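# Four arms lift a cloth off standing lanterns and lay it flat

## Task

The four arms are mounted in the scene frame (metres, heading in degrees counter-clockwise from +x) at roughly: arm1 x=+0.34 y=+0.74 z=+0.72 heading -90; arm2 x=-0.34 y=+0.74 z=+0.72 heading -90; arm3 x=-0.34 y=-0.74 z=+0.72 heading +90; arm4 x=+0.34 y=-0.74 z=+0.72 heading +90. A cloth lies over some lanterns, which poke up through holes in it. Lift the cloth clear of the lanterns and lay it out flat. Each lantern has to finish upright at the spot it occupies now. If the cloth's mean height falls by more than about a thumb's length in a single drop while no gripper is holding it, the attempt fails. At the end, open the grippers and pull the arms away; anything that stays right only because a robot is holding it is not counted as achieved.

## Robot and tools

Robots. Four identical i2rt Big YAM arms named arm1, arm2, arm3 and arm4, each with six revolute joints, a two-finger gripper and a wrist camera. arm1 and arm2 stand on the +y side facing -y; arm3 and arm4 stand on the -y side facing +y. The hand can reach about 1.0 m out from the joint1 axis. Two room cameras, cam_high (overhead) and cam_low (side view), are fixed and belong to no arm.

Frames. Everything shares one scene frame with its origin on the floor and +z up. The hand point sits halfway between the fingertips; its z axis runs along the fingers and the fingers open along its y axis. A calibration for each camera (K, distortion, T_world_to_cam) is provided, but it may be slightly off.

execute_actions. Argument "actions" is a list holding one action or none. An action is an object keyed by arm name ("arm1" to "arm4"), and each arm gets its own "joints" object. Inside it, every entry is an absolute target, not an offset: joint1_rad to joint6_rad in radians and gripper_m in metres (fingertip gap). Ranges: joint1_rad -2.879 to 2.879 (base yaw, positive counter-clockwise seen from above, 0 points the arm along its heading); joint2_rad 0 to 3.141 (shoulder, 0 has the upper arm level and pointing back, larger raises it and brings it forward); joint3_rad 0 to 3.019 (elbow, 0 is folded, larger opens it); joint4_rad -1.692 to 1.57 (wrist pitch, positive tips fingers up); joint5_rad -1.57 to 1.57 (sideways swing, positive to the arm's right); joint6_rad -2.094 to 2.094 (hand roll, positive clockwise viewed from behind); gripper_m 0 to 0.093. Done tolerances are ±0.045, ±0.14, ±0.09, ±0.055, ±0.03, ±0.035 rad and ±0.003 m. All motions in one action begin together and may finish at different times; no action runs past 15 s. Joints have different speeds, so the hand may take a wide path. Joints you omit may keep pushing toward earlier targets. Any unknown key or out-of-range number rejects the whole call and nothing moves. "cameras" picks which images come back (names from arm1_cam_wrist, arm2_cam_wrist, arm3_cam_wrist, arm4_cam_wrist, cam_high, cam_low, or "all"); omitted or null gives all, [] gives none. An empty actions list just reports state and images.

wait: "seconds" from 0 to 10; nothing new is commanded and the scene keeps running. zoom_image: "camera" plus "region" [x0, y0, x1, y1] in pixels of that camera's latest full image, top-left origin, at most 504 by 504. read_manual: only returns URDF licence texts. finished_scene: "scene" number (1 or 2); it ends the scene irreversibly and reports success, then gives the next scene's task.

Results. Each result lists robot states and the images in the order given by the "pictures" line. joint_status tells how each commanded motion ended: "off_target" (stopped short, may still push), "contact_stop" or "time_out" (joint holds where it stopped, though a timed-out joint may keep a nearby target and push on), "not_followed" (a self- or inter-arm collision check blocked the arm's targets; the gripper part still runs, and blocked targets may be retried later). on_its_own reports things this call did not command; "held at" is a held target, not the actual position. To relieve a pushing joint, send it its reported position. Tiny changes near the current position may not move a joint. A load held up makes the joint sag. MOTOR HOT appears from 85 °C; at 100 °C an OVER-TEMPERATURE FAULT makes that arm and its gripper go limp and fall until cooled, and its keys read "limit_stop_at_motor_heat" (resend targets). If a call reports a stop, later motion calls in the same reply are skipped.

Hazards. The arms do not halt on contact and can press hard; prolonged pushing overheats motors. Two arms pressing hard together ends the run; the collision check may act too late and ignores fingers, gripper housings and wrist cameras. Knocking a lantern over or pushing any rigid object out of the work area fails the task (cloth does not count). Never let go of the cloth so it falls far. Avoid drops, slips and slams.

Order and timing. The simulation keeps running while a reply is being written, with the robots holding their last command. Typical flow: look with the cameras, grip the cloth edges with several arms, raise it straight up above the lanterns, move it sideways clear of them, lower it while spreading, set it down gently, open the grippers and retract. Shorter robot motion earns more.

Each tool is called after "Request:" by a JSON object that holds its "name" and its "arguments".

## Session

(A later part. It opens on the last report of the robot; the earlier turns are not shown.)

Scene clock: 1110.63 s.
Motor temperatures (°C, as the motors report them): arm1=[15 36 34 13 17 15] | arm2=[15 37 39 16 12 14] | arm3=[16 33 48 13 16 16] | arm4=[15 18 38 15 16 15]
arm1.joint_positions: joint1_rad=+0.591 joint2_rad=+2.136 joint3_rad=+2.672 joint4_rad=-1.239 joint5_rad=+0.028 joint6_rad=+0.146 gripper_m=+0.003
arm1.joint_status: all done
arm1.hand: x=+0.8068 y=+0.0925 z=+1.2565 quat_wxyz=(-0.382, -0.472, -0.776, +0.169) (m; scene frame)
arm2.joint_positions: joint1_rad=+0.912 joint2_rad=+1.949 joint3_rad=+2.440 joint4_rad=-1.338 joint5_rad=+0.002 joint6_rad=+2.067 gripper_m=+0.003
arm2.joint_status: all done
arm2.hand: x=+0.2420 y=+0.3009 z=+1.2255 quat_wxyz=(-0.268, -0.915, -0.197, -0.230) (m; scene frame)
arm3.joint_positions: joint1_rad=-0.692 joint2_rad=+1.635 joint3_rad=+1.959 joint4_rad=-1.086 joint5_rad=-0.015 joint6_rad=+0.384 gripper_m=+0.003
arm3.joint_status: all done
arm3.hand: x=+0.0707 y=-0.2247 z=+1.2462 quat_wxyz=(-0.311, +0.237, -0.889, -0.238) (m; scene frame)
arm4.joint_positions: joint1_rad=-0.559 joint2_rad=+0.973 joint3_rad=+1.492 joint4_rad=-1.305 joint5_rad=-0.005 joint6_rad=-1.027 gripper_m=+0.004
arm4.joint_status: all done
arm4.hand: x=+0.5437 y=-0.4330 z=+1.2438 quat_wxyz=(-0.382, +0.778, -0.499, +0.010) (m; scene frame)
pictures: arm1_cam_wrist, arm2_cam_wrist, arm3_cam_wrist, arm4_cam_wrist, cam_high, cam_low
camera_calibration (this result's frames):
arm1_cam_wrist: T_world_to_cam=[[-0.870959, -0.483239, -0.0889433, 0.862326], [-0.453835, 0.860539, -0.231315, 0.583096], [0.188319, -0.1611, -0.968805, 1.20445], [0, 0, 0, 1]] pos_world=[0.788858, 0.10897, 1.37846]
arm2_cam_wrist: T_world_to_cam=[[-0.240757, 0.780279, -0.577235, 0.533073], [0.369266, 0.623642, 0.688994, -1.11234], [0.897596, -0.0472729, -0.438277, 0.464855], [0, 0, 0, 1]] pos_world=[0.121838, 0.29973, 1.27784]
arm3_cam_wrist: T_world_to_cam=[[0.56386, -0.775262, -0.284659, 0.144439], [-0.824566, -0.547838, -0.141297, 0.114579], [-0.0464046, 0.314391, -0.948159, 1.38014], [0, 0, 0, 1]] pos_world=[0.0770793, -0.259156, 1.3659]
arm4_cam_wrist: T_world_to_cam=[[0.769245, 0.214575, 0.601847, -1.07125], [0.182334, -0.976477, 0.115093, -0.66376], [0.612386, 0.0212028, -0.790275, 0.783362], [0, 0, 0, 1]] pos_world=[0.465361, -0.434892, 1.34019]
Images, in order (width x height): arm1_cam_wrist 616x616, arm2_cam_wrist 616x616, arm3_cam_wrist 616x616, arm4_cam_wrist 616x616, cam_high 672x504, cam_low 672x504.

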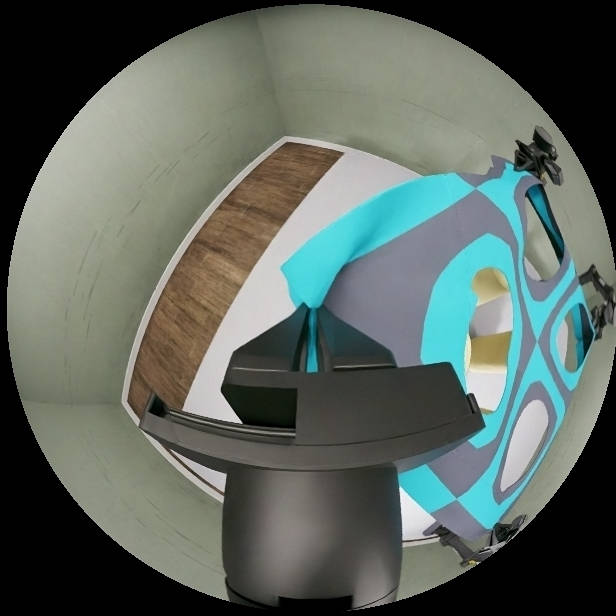

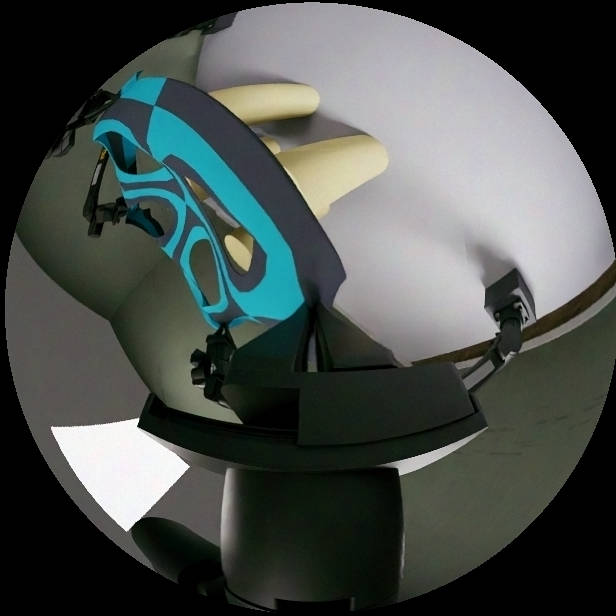

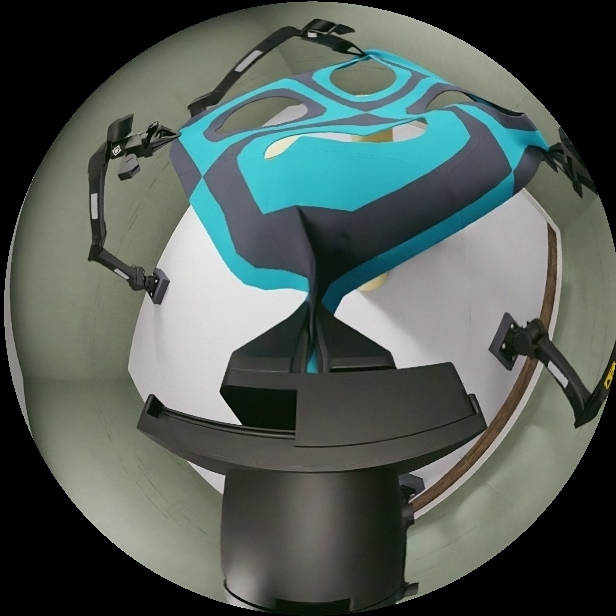

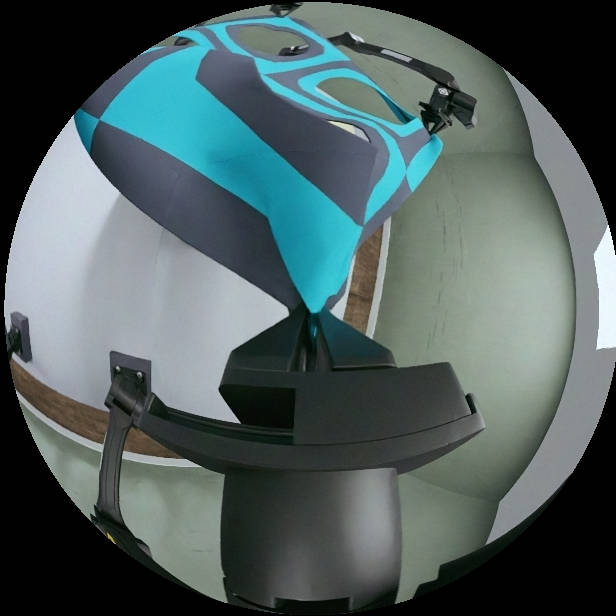

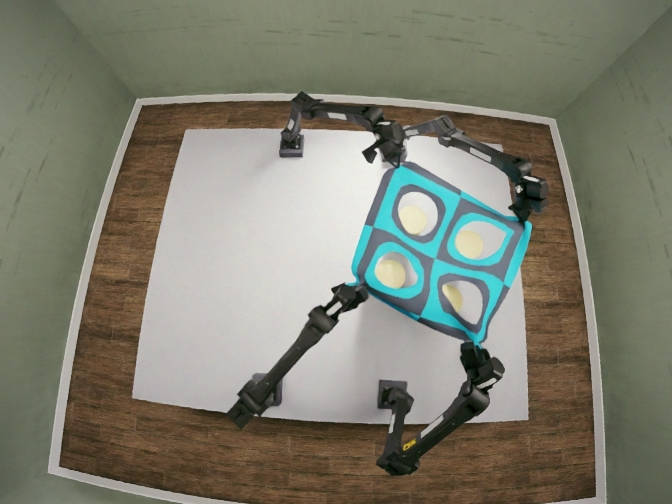

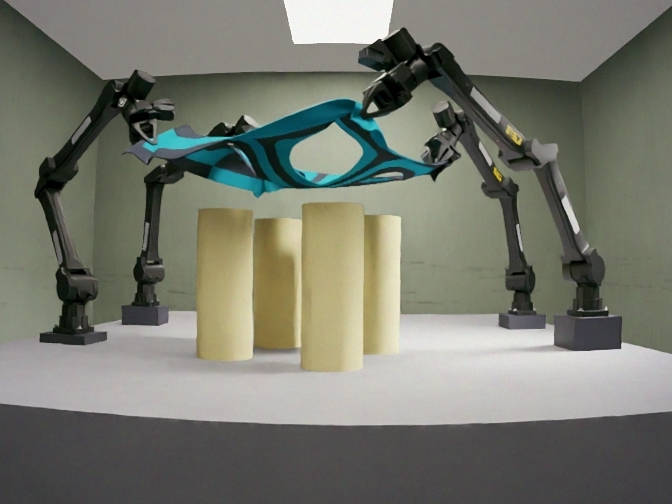

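Request:
{"name": "execute_actions", "arguments": {"actions": [{"arm1":{"joints":{"joint1_rad":0.438,"joint2_rad":2.016,"joint3_rad":2.539,"joint4_rad":-1.445,"joint6_rad":-0.017}},"arm2":{"joints":{"joint1_rad":0.769,"joint2_rad":1.769,"joint3_rad":2.263,"joint4_rad":-1.568,"joint6_rad":1.917}},"arm3":{"joints":{"joint1_rad":-0.49,"joint2_rad":1.514,"joint3_rad":1.862,"joint4_rad":-1.257,"joint6_rad":0.584}},"arm4":{"joints":{"joint1_rad":-0.18,"joint3_rad":1.626,"joint4_rad":-1.613,"joint6_rad":-0.642}}}]}}

Scene clock: 1232.03 s.
Motor temperatures (°C, as the motors report them): arm1=[15 33 34 13 17 15] | arm2=[15 36 40 16 12 14] | arm3=[16 31 53 14 16 16] | arm4=[15 17 39 15 16 15]
arm1.joint_positions: joint1_rad=+0.429 joint2_rad=+2.033 joint3_rad=+2.547 joint4_rad=-1.433 joint5_rad=+0.027 joint6_rad=-0.006 gripper_m=+0.003
arm1.joint_status: all done
arm1.hand: x=+0.6674 y=+0.0827 z=+1.2378 quat_wxyz=(-0.264, -0.495, -0.809, +0.174) (m; scene frame)
arm2.joint_positions: joint1_rad=+0.766 joint2_rad=+1.771 joint3_rad=+2.266 joint4_rad=-1.550 joint5_rad=+0.000 joint6_rad=+1.924 gripper_m=+0.003
arm2.joint_status: all done
arm2.hand: x=+0.0999 y=+0.2954 z=+1.2281 quat_wxyz=(-0.215, -0.946, -0.203, -0.137) (m; scene frame)
arm3.joint_positions: joint1_rad=-0.490 joint2_rad=+1.506 joint3_rad=+1.868 joint4_rad=-1.236 joint5_rad=-0.012 joint6_rad=+0.577 gripper_m=+0.003
arm3.joint_status: all done
arm3.hand: x=-0.0736 y=-0.2195 z=+1.2497 quat_wxyz=(-0.224, +0.246, -0.908, -0.255) (m; scene frame)
arm4.joint_positions: joint1_rad=-0.178 joint2_rad=+0.977 joint3_rad=+1.581 joint4_rad=-1.601 joint5_rad=-0.007 joint6_rad=-0.656 gripper_m=+0.004
arm4.joint_status: all done
arm4.hand: x=+0.4026 y=-0.4319 z=+1.2391 quat_wxyz=(-0.264, +0.810, -0.515, -0.098) (m; scene frame)
pictures: arm1_cam_wrist, arm2_cam_wrist, arm3_cam_wrist, arm4_cam_wrist, cam_high, cam_low
camera_calibration (this result's frames):
arm1_cam_wrist: T_world_to_cam=[[-0.898675, -0.437358, 0.0331812, 0.59804], [-0.438164, 0.898609, -0.0226996, 0.252089], [-0.019889, -0.0349383, -0.999192, 1.3771], [0, 0, 0, 1]] pos_world=[0.675289, 0.0831417, 1.36187]
arm2_cam_wrist: T_world_to_cam=[[-0.32778, 0.827046, -0.456677, 0.351476], [0.52544, 0.561313, 0.639407, -0.994563], [0.785158, -0.0303712, -0.61855, 0.820906], [0, 0, 0, 1]] pos_world=[-0.00675078, 0.292505, 1.30421]
arm3_cam_wrist: T_world_to_cam=[[0.552592, -0.751236, -0.360952, 0.330593], [-0.802374, -0.59667, 0.0134507, -0.203556], [-0.225474, 0.282185, -0.932487, 1.33526], [0, 0, 0, 1]] pos_world=[-0.0449457, -0.249892, 1.36717]
arm4_cam_wrist: T_world_to_cam=[[0.884541, 0.334749, 0.324854, -0.611449], [0.305927, -0.94204, 0.137728, -0.699307], [0.35213, -0.0224443, -0.935682, 1.13214], [0, 0, 0, 1]] pos_world=[0.356128, -0.428683, 1.35427]
Images, in order (width x height): arm1_cam_wrist 616x616, arm2_cam_wrist 616x616, arm3_cam_wrist 616x616, arm4_cam_wrist 616x616, cam_high 672x504, cam_low 672x504.

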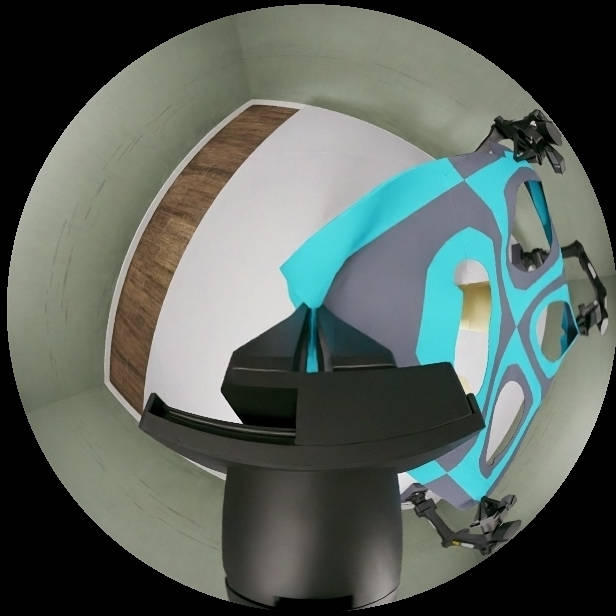

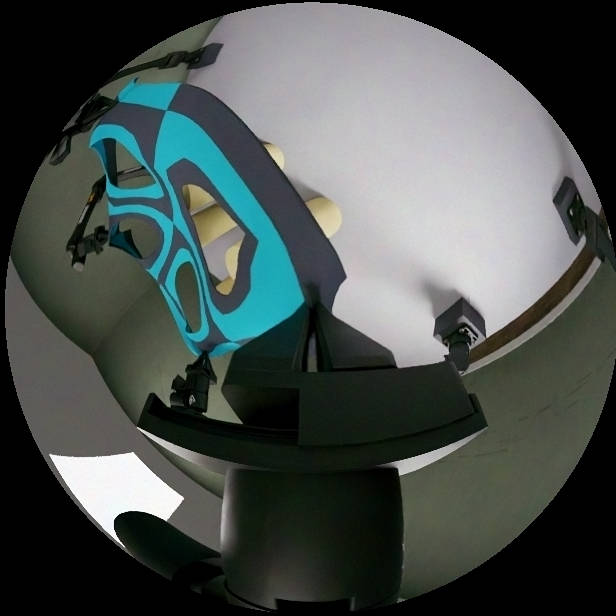

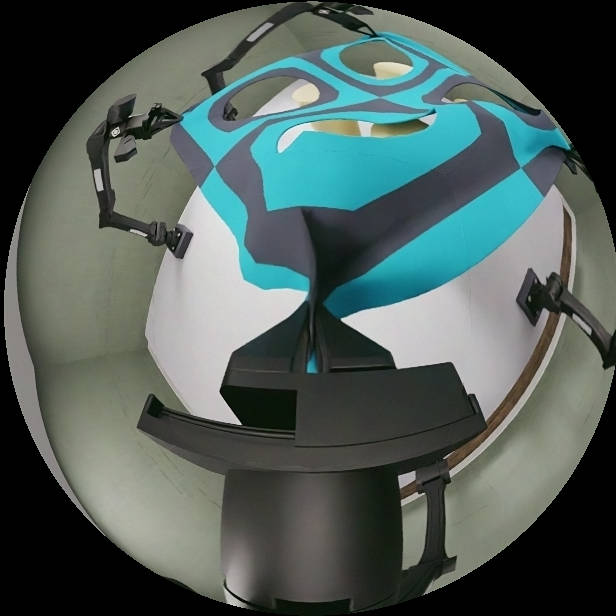

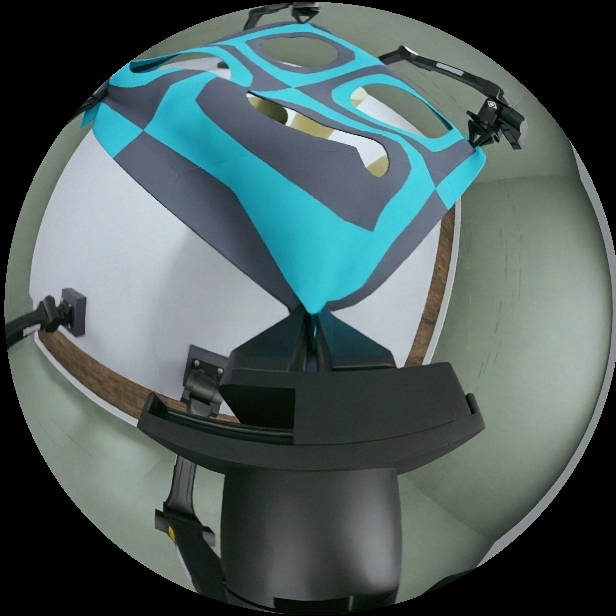

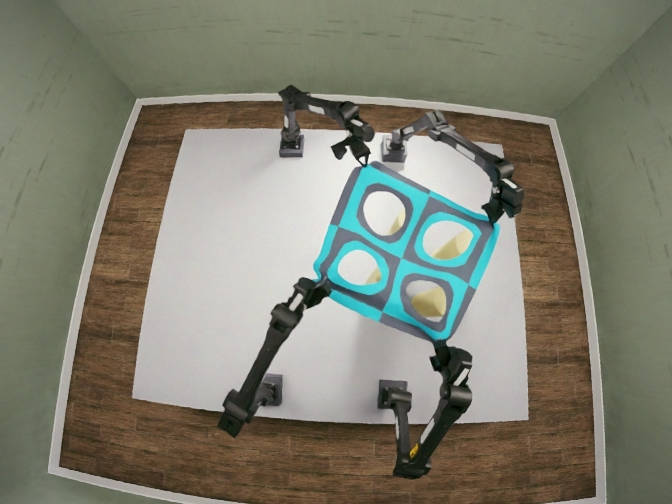

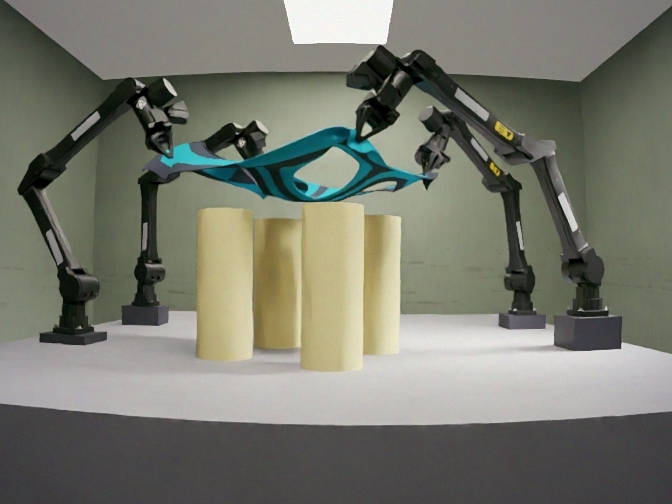

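Request:
{"name": "execute_actions", "arguments": {"actions": [{"arm1":{"joints":{"joint1_rad":0.26,"joint2_rad":1.87,"joint3_rad":2.389,"joint4_rad":-1.522,"joint6_rad":-0.205}},"arm2":{"joints":{"joint1_rad":0.585,"joint2_rad":1.57,"joint3_rad":2.055,"joint4_rad":-1.665,"joint6_rad":1.729}},"arm3":{"joints":{"joint1_rad":-0.264,"joint2_rad":1.461,"joint4_rad":-1.442,"joint6_rad":0.82}},"arm4":{"joints":{"joint1_rad":0.265,"joint3_rad":1.645,"joint6_rad":-0.188}}}]}}

Scene clock: 1299.07 s.
Motor temperatures (°C, as the motors report them): arm1=[15 33 32 13 17 15] | arm2=[15 33 35 16 12 14] | arm3=[16 29 47 13 16 16] | arm4=[15 17 41 15 16 15]
arm1.joint_positions: joint1_rad=+0.248 joint2_rad=+1.874 joint3_rad=+2.398 joint4_rad=-1.509 joint5_rad=+0.027 joint6_rad=-0.194 gripper_m=+0.003
arm1.joint_status: all done
arm1.hand: x=+0.5244 y=+0.0971 z=+1.2645 quat_wxyz=(-0.203, -0.497, -0.820, +0.199) (m; scene frame)
arm2.joint_positions: joint1_rad=+0.581 joint2_rad=+1.563 joint3_rad=+2.057 joint4_rad=-1.648 joint5_rad=+0.000 joint6_rad=+1.735 gripper_m=+0.003
arm2.joint_status: all done
arm2.hand: x=-0.0439 y=+0.3047 z=+1.2381 quat_wxyz=(-0.191, -0.956, -0.207, -0.076) (m; scene frame)
arm3.joint_positions: joint1_rad=-0.266 joint2_rad=+1.465 joint3_rad=+1.868 joint4_rad=-1.423 joint5_rad=-0.013 joint6_rad=+0.812 gripper_m=+0.003
arm3.joint_status: all done
arm3.hand: x=-0.2080 y=-0.2234 z=+1.2450 quat_wxyz=(-0.126, +0.246, -0.931, -0.239) (m; scene frame)
arm4.joint_positions: joint1_rad=+0.263 joint2_rad=+0.979 joint3_rad=+1.595 joint4_rad=-1.601 joint5_rad=-0.002 joint6_rad=-0.201 gripper_m=+0.004
arm4.joint_status: all done
arm4.hand: x=+0.2660 y=-0.4314 z=+1.2447 quat_wxyz=(-0.201, +0.804, -0.520, -0.206) (m; scene frame)
pictures: arm1_cam_wrist, arm2_cam_wrist, arm3_cam_wrist, arm4_cam_wrist, cam_high, cam_low
camera_calibration (this result's frames):
arm1_cam_wrist: T_world_to_cam=[[-0.899573, -0.414587, 0.137429, 0.341385], [-0.411208, 0.909971, 0.0534878, 0.0655008], [-0.147231, -0.00839556, -0.989066, 1.45279], [0, 0, 0, 1]] pos_world=[0.547932, 0.094127, 1.38649]
arm2_cam_wrist: T_world_to_cam=[[-0.369342, 0.84258, -0.391978, 0.214491], [0.612328, 0.537942, 0.579372, -0.845352], [0.699029, -0.0260327, -0.71462, 1.05416], [0, 0, 0, 1]] pos_world=[-0.140036, 0.301468, 1.32717]
arm3_cam_wrist: T_world_to_cam=[[0.50944, -0.767483, -0.389154, 0.422772], [-0.76236, -0.612289, 0.209545, -0.552975], [-0.399097, 0.189925, -0.897023, 1.20076], [0, 0, 0, 1]] pos_world=[-0.157724, -0.242165, 1.3575]
arm4_cam_wrist: T_world_to_cam=[[0.91782, 0.382118, 0.10767, -0.210653], [0.379537, -0.924113, 0.0443418, -0.553449], [0.116443, 0.00016698, -0.993197, 1.32954], [0, 0, 0, 1]] pos_world=[0.24858, -0.431178, 1.36772]
Images, in order (width x height): arm1_cam_wrist 616x616, arm2_cam_wrist 616x616, arm3_cam_wrist 616x616, arm4_cam_wrist 616x616, cam_high 672x504, cam_low 672x504.

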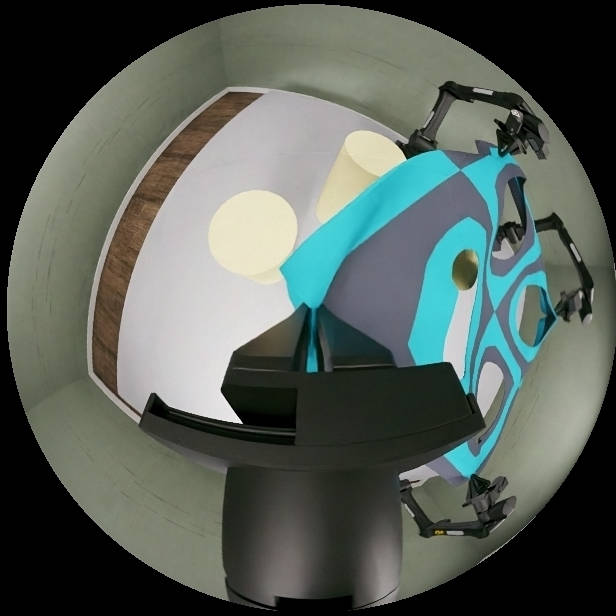

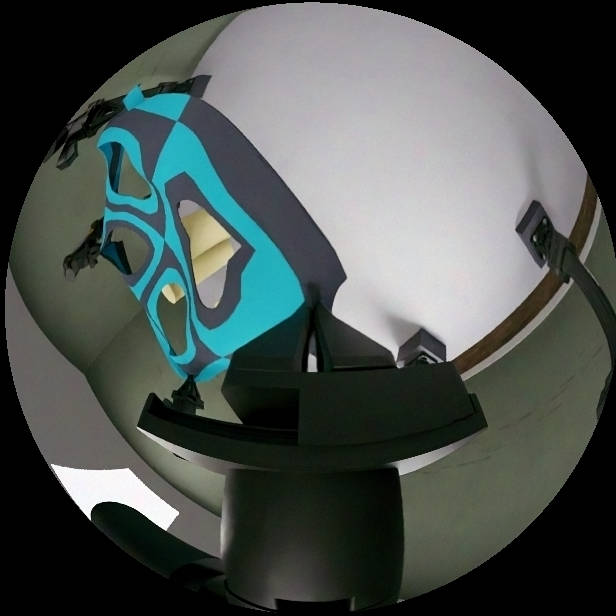

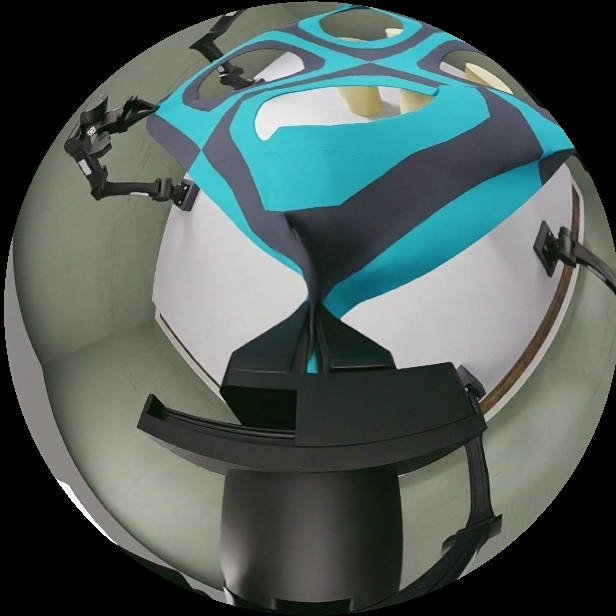

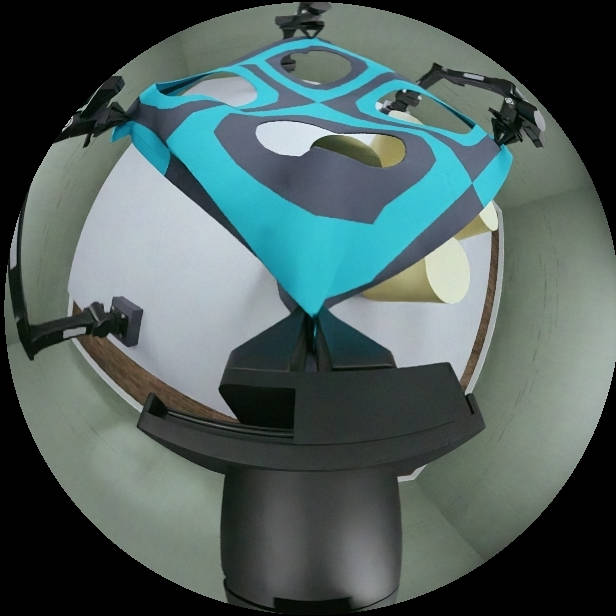

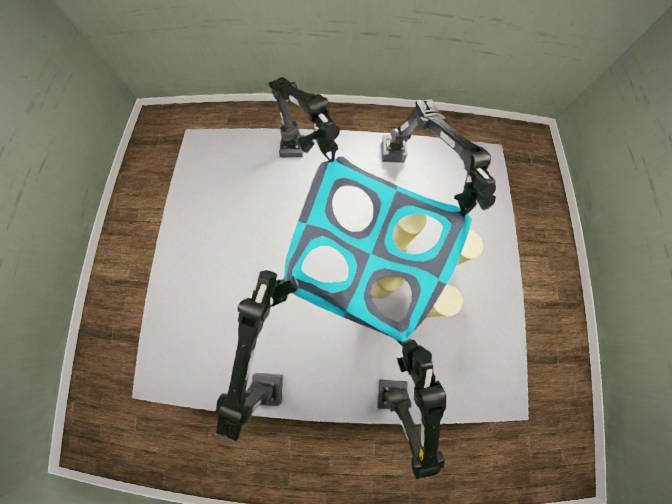

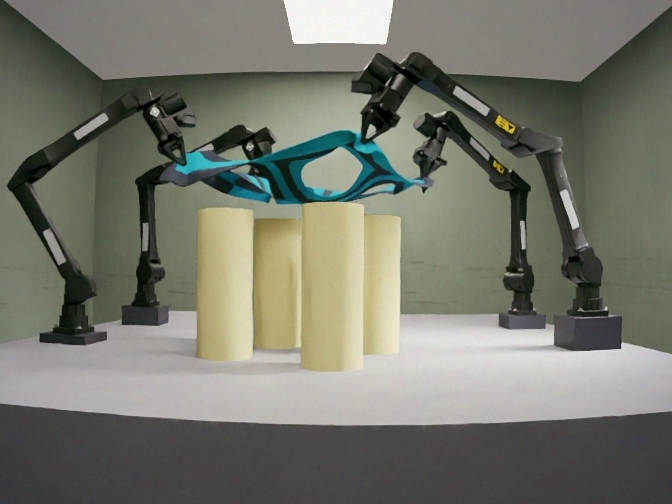

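Request:
{"name": "execute_actions", "arguments": {"actions": [{"arm1":{"joints":{"joint1_rad":0.054,"joint4_rad":-1.63,"joint6_rad":-0.413}},"arm2":{"joints":{"joint1_rad":0.332,"joint2_rad":1.412,"joint3_rad":1.88,"joint6_rad":1.476}},"arm3":{"joints":{"joint1_rad":0.007,"joint4_rad":-1.53,"joint6_rad":1.089}},"arm4":{"joints":{"joint1_rad":0.651,"joint2_rad":1.143,"joint3_rad":1.748,"joint6_rad":0.194}}}]}}

Scene clock: 1341.13 s.
Motor temperatures (°C, as the motors report them): arm1=[15 31 31 13 17 15] | arm2=[15 30 35 16 12 14] | arm3=[16 29 46 13 16 16] | arm4=[15 17 42 15 16 15]
arm1.joint_positions: joint1_rad=+0.040 joint2_rad=+1.874 joint3_rad=+2.398 joint4_rad=-1.615 joint5_rad=+0.028 joint6_rad=-0.402 gripper_m=+0.003
arm1.joint_status: all done
arm1.hand: x=+0.3868 y=+0.0941 z=+1.2512 quat_wxyz=(-0.127, -0.503, -0.832, +0.197) (m; scene frame)
arm2.joint_positions: joint1_rad=+0.326 joint2_rad=+1.416 joint3_rad=+1.882 joint4_rad=-1.648 joint5_rad=-0.002 joint6_rad=+1.481 gripper_m=+0.003
arm2.joint_status: all done
arm2.hand: x=-0.1815 y=+0.2999 z=+1.2316 quat_wxyz=(-0.190, -0.959, -0.208, -0.025) (m; scene frame)
arm3.joint_positions: joint1_rad=+0.016 joint2_rad=+1.465 joint3_rad=+1.868 joint4_rad=-1.511 joint5_rad=-0.017 joint6_rad=+1.080 gripper_m=+0.003
arm3.joint_status: all done
arm3.hand: x=-0.3557 y=-0.2272 z=+1.2343 quat_wxyz=(-0.044, +0.255, -0.940, -0.223) (m; scene frame)
arm4.joint_positions: joint1_rad=+0.652 joint2_rad=+1.153 joint3_rad=+1.713 joint4_rad=-1.602 joint5_rad=+0.001 joint6_rad=+0.181 gripper_m=+0.004
arm4.joint_status: all done
arm4.hand: x=+0.1186 y=-0.4285 z=+1.2407 quat_wxyz=(-0.099, +0.812, -0.522, -0.240) (m; scene frame)
pictures: arm1_cam_wrist, arm2_cam_wrist, arm3_cam_wrist, arm4_cam_wrist, cam_high, cam_low
camera_calibration (this result's frames):
arm1_cam_wrist: T_world_to_cam=[[-0.888174, -0.406621, 0.214022, 0.117222], [-0.37236, 0.90981, 0.183287, -0.165031], [-0.269248, 0.0830975, -0.959479, 1.42102], [0, 0, 0, 1]] pos_world=[0.42527, 0.0797282, 1.3686]
arm2_cam_wrist: T_world_to_cam=[[-0.390159, 0.842841, -0.370669, 0.135143], [0.677252, 0.535431, 0.504622, -0.650107], [0.623784, -0.054154, -0.779719, 1.22054], [0, 0, 0, 1]] pos_world=[-0.268342, 0.30028, 1.32983]
arm3_cam_wrist: T_world_to_cam=[[0.488922, -0.774485, -0.401407, 0.497139], [-0.692355, -0.624452, 0.361531, -0.831087], [-0.53066, 0.101155, -0.841527, 0.997546], [0, 0, 0, 1]] pos_world=[-0.289112, -0.234854, 1.33948]
arm4_cam_wrist: T_world_to_cam=[[0.893503, 0.439562, -0.0918623, 0.199007], [0.447419, -0.888877, 0.0985605, -0.554823], [-0.0383309, -0.129165, -0.990882, 1.30279], [0, 0, 0, 1]] pos_world=[0.120362, -0.41237, 1.36388]
Images, in order (width x height): arm1_cam_wrist 616x616, arm2_cam_wrist 616x616, arm3_cam_wrist 616x616, arm4_cam_wrist 616x616, cam_high 672x504, cam_low 672x504.

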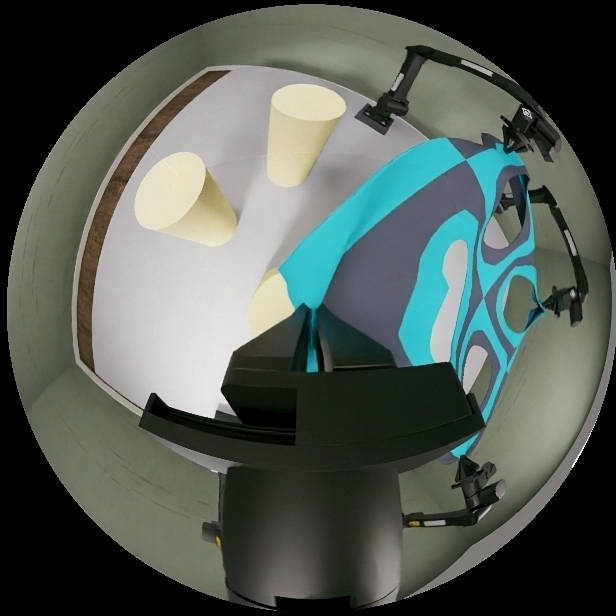

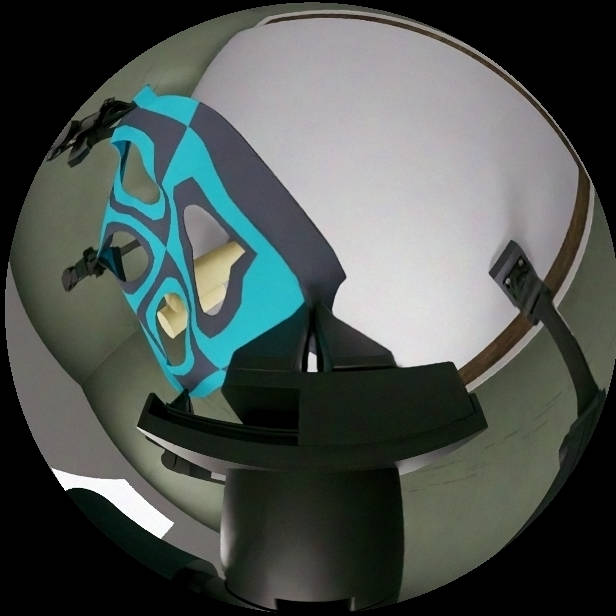

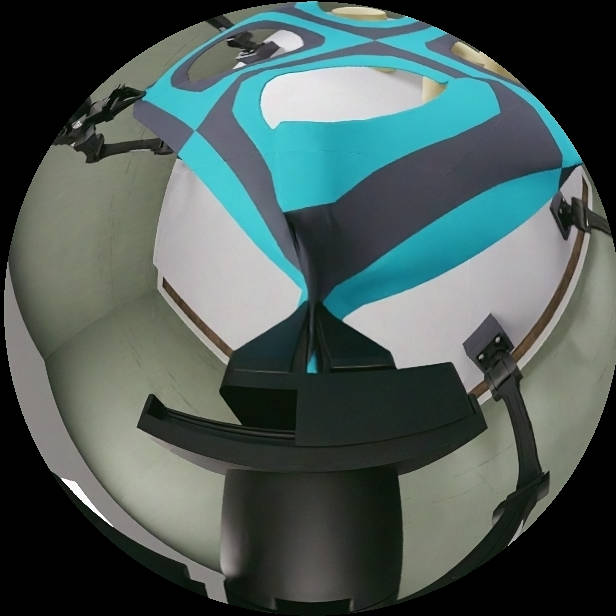

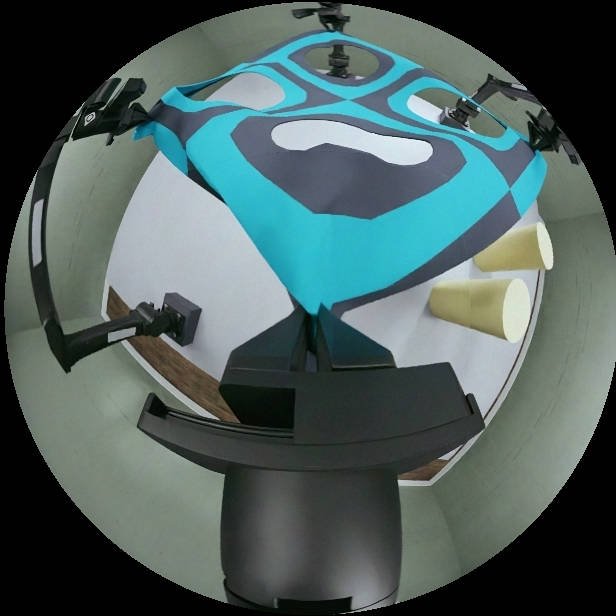

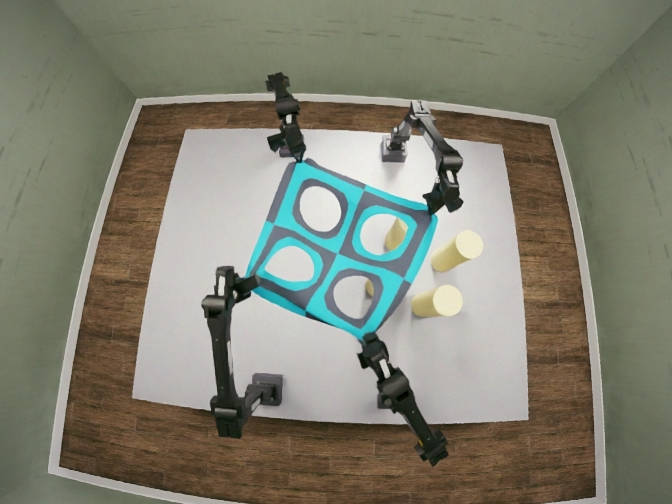

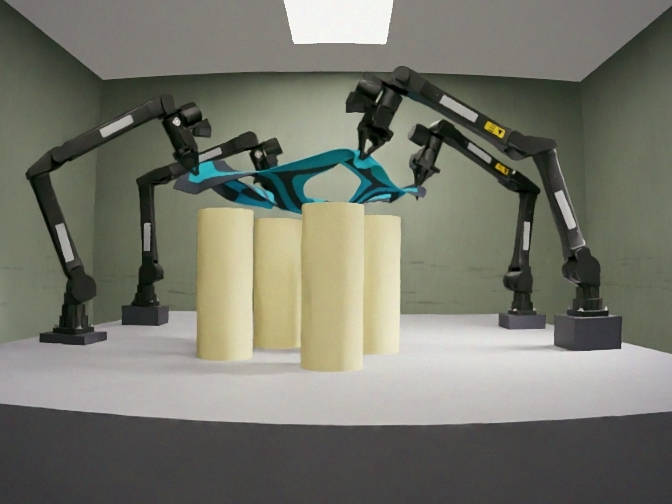

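Request:
{"name": "execute_actions", "arguments": {"actions": [{"arm1":{"joints":{"joint1_rad":-0.162,"joint3_rad":2.293,"joint4_rad":-1.56,"joint6_rad":-0.631}},"arm2":{"joints":{"joint1_rad":0.026,"joint2_rad":1.355,"joint3_rad":1.735,"joint6_rad":1.169}},"arm3":{"joints":{"joint1_rad":0.262,"joint2_rad":1.535,"joint6_rad":1.354}},"arm4":{"joints":{"joint1_rad":0.899,"joint2_rad":1.378,"joint3_rad":1.879,"joint6_rad":0.445}}}]}}

Scene clock: 1397.57 s.
Motor temperatures (°C, as the motors report them): arm1=[15 30 31 13 17 15] | arm2=[15 28 35 16 12 14] | arm3=[16 28 46 13 16 16] | arm4=[15 17 41 15 16 15]
arm1.joint_positions: joint1_rad=-0.173 joint2_rad=+1.875 joint3_rad=+2.297 joint4_rad=-1.575 joint5_rad=+0.028 joint6_rad=-0.620 gripper_m=+0.003
arm1.joint_status: all done
arm1.hand: x=+0.2493 y=+0.0936 z=+1.2096 quat_wxyz=(-0.069, -0.504, -0.839, +0.192) (m; scene frame)
arm2.joint_positions: joint1_rad=+0.021 joint2_rad=+1.377 joint3_rad=+1.734 joint4_rad=-1.648 joint5_rad=-0.003 joint6_rad=+1.174 gripper_m=+0.003
arm2.joint_status: all done
arm2.hand: x=-0.3212 y=+0.2978 z=+1.1846 quat_wxyz=(-0.136, -0.968, -0.211, +0.024) (m; scene frame)
arm3.joint_positions: joint1_rad=+0.269 joint2_rad=+1.535 joint3_rad=+1.867 joint4_rad=-1.511 joint5_rad=-0.017 joint6_rad=+1.345 gripper_m=+0.003
arm3.joint_status: all done
arm3.hand: x=-0.4887 y=-0.2289 z=+1.1986 quat_wxyz=(+0.015, +0.251, -0.949, -0.191) (m; scene frame)
arm4.joint_positions: joint1_rad=+0.897 joint2_rad=+1.386 joint3_rad=+1.845 joint4_rad=-1.604 joint5_rad=+0.005 joint6_rad=+0.432 gripper_m=+0.004
arm4.joint_status: all done
arm4.hand: x=-0.0140 y=-0.4338 z=+1.2065 quat_wxyz=(-0.031, +0.821, -0.532, -0.208) (m; scene frame)
pictures: arm1_cam_wrist, arm2_cam_wrist, arm3_cam_wrist, arm4_cam_wrist, cam_high, cam_low
camera_calibration (this result's frames):
arm1_cam_wrist: T_world_to_cam=[[-0.872359, -0.409021, 0.267753, -0.0649504], [-0.335991, 0.89948, 0.279368, -0.332522], [-0.355106, 0.153747, -0.922096, 1.31364], [0, 0, 0, 1]] pos_world=[0.298096, 0.0705621, 1.32159]
arm2_cam_wrist: T_world_to_cam=[[-0.414675, 0.875554, -0.247891, -0.0981414], [0.7415, 0.483031, 0.465681, -0.448357], [0.527468, 0.0092945, -0.849524, 1.30373], [0, 0, 0, 1]] pos_world=[-0.395914, 0.290381, 1.29201]
arm3_cam_wrist: T_world_to_cam=[[0.460524, -0.804812, -0.374427, 0.493358], [-0.644829, -0.59321, 0.481972, -1.02532], [-0.61001, 0.0194813, -0.792154, 0.780434], [0, 0, 0, 1]] pos_world=[-0.412287, -0.226373, 1.29713]
arm4_cam_wrist: T_world_to_cam=[[0.883067, 0.43673, -0.17164, 0.411474], [0.466606, -0.856004, 0.222567, -0.63196], [-0.0497234, -0.27663, -0.959689, 1.16133], [0, 0, 0, 1]] pos_world=[-0.0107375, -0.399404, 1.3258]
Images, in order (width x height): arm1_cam_wrist 616x616, arm2_cam_wrist 616x616, arm3_cam_wrist 616x616, arm4_cam_wrist 616x616, cam_high 672x504, cam_low 672x504.

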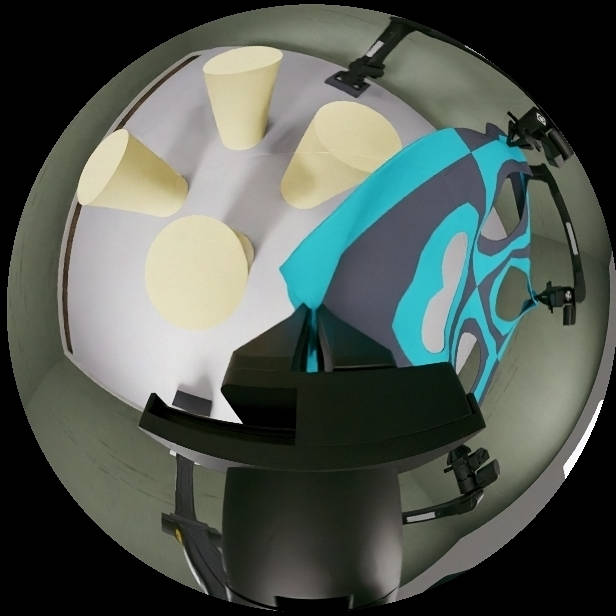

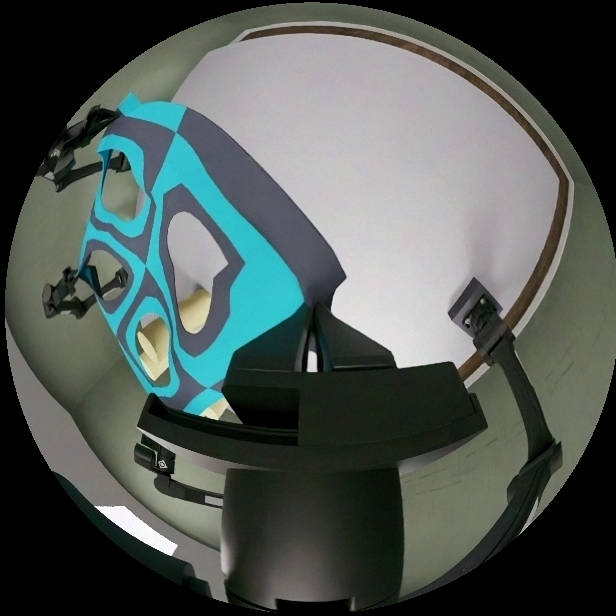

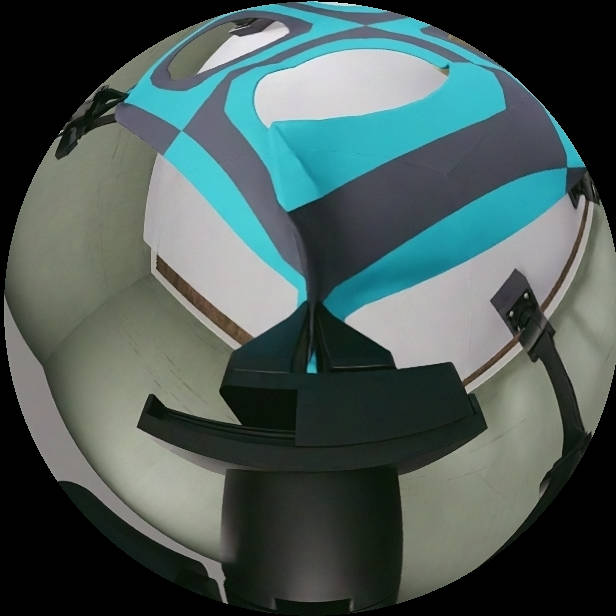

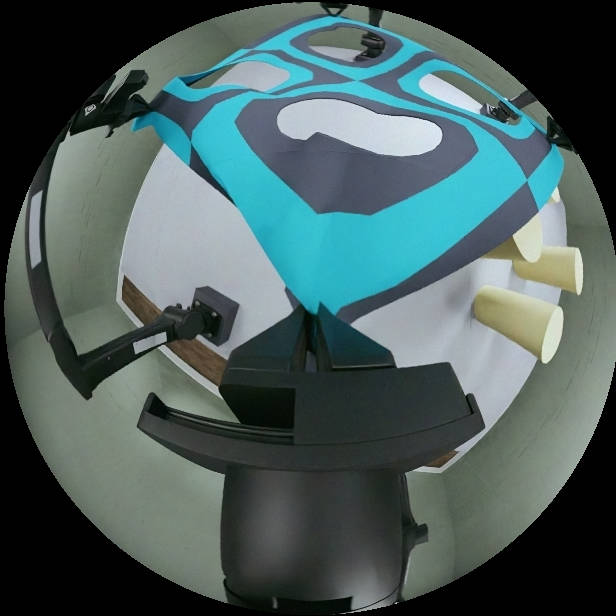

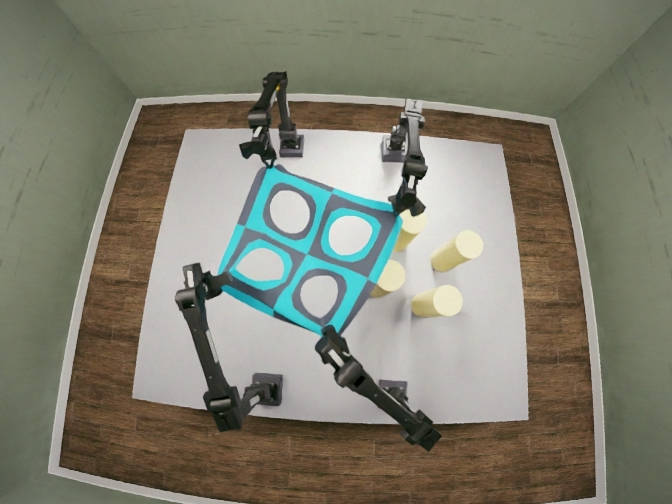

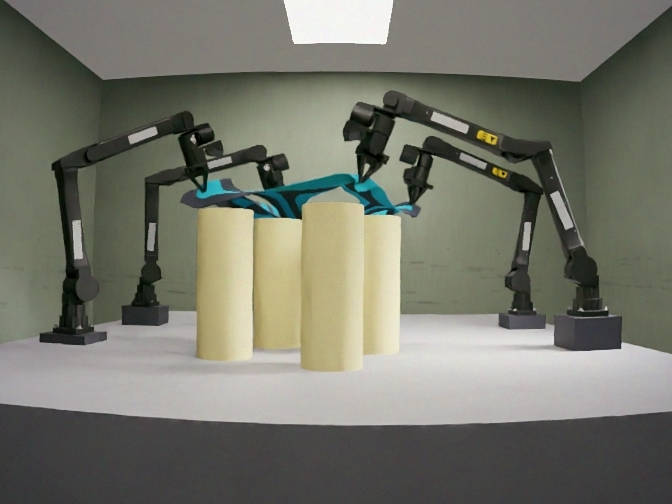

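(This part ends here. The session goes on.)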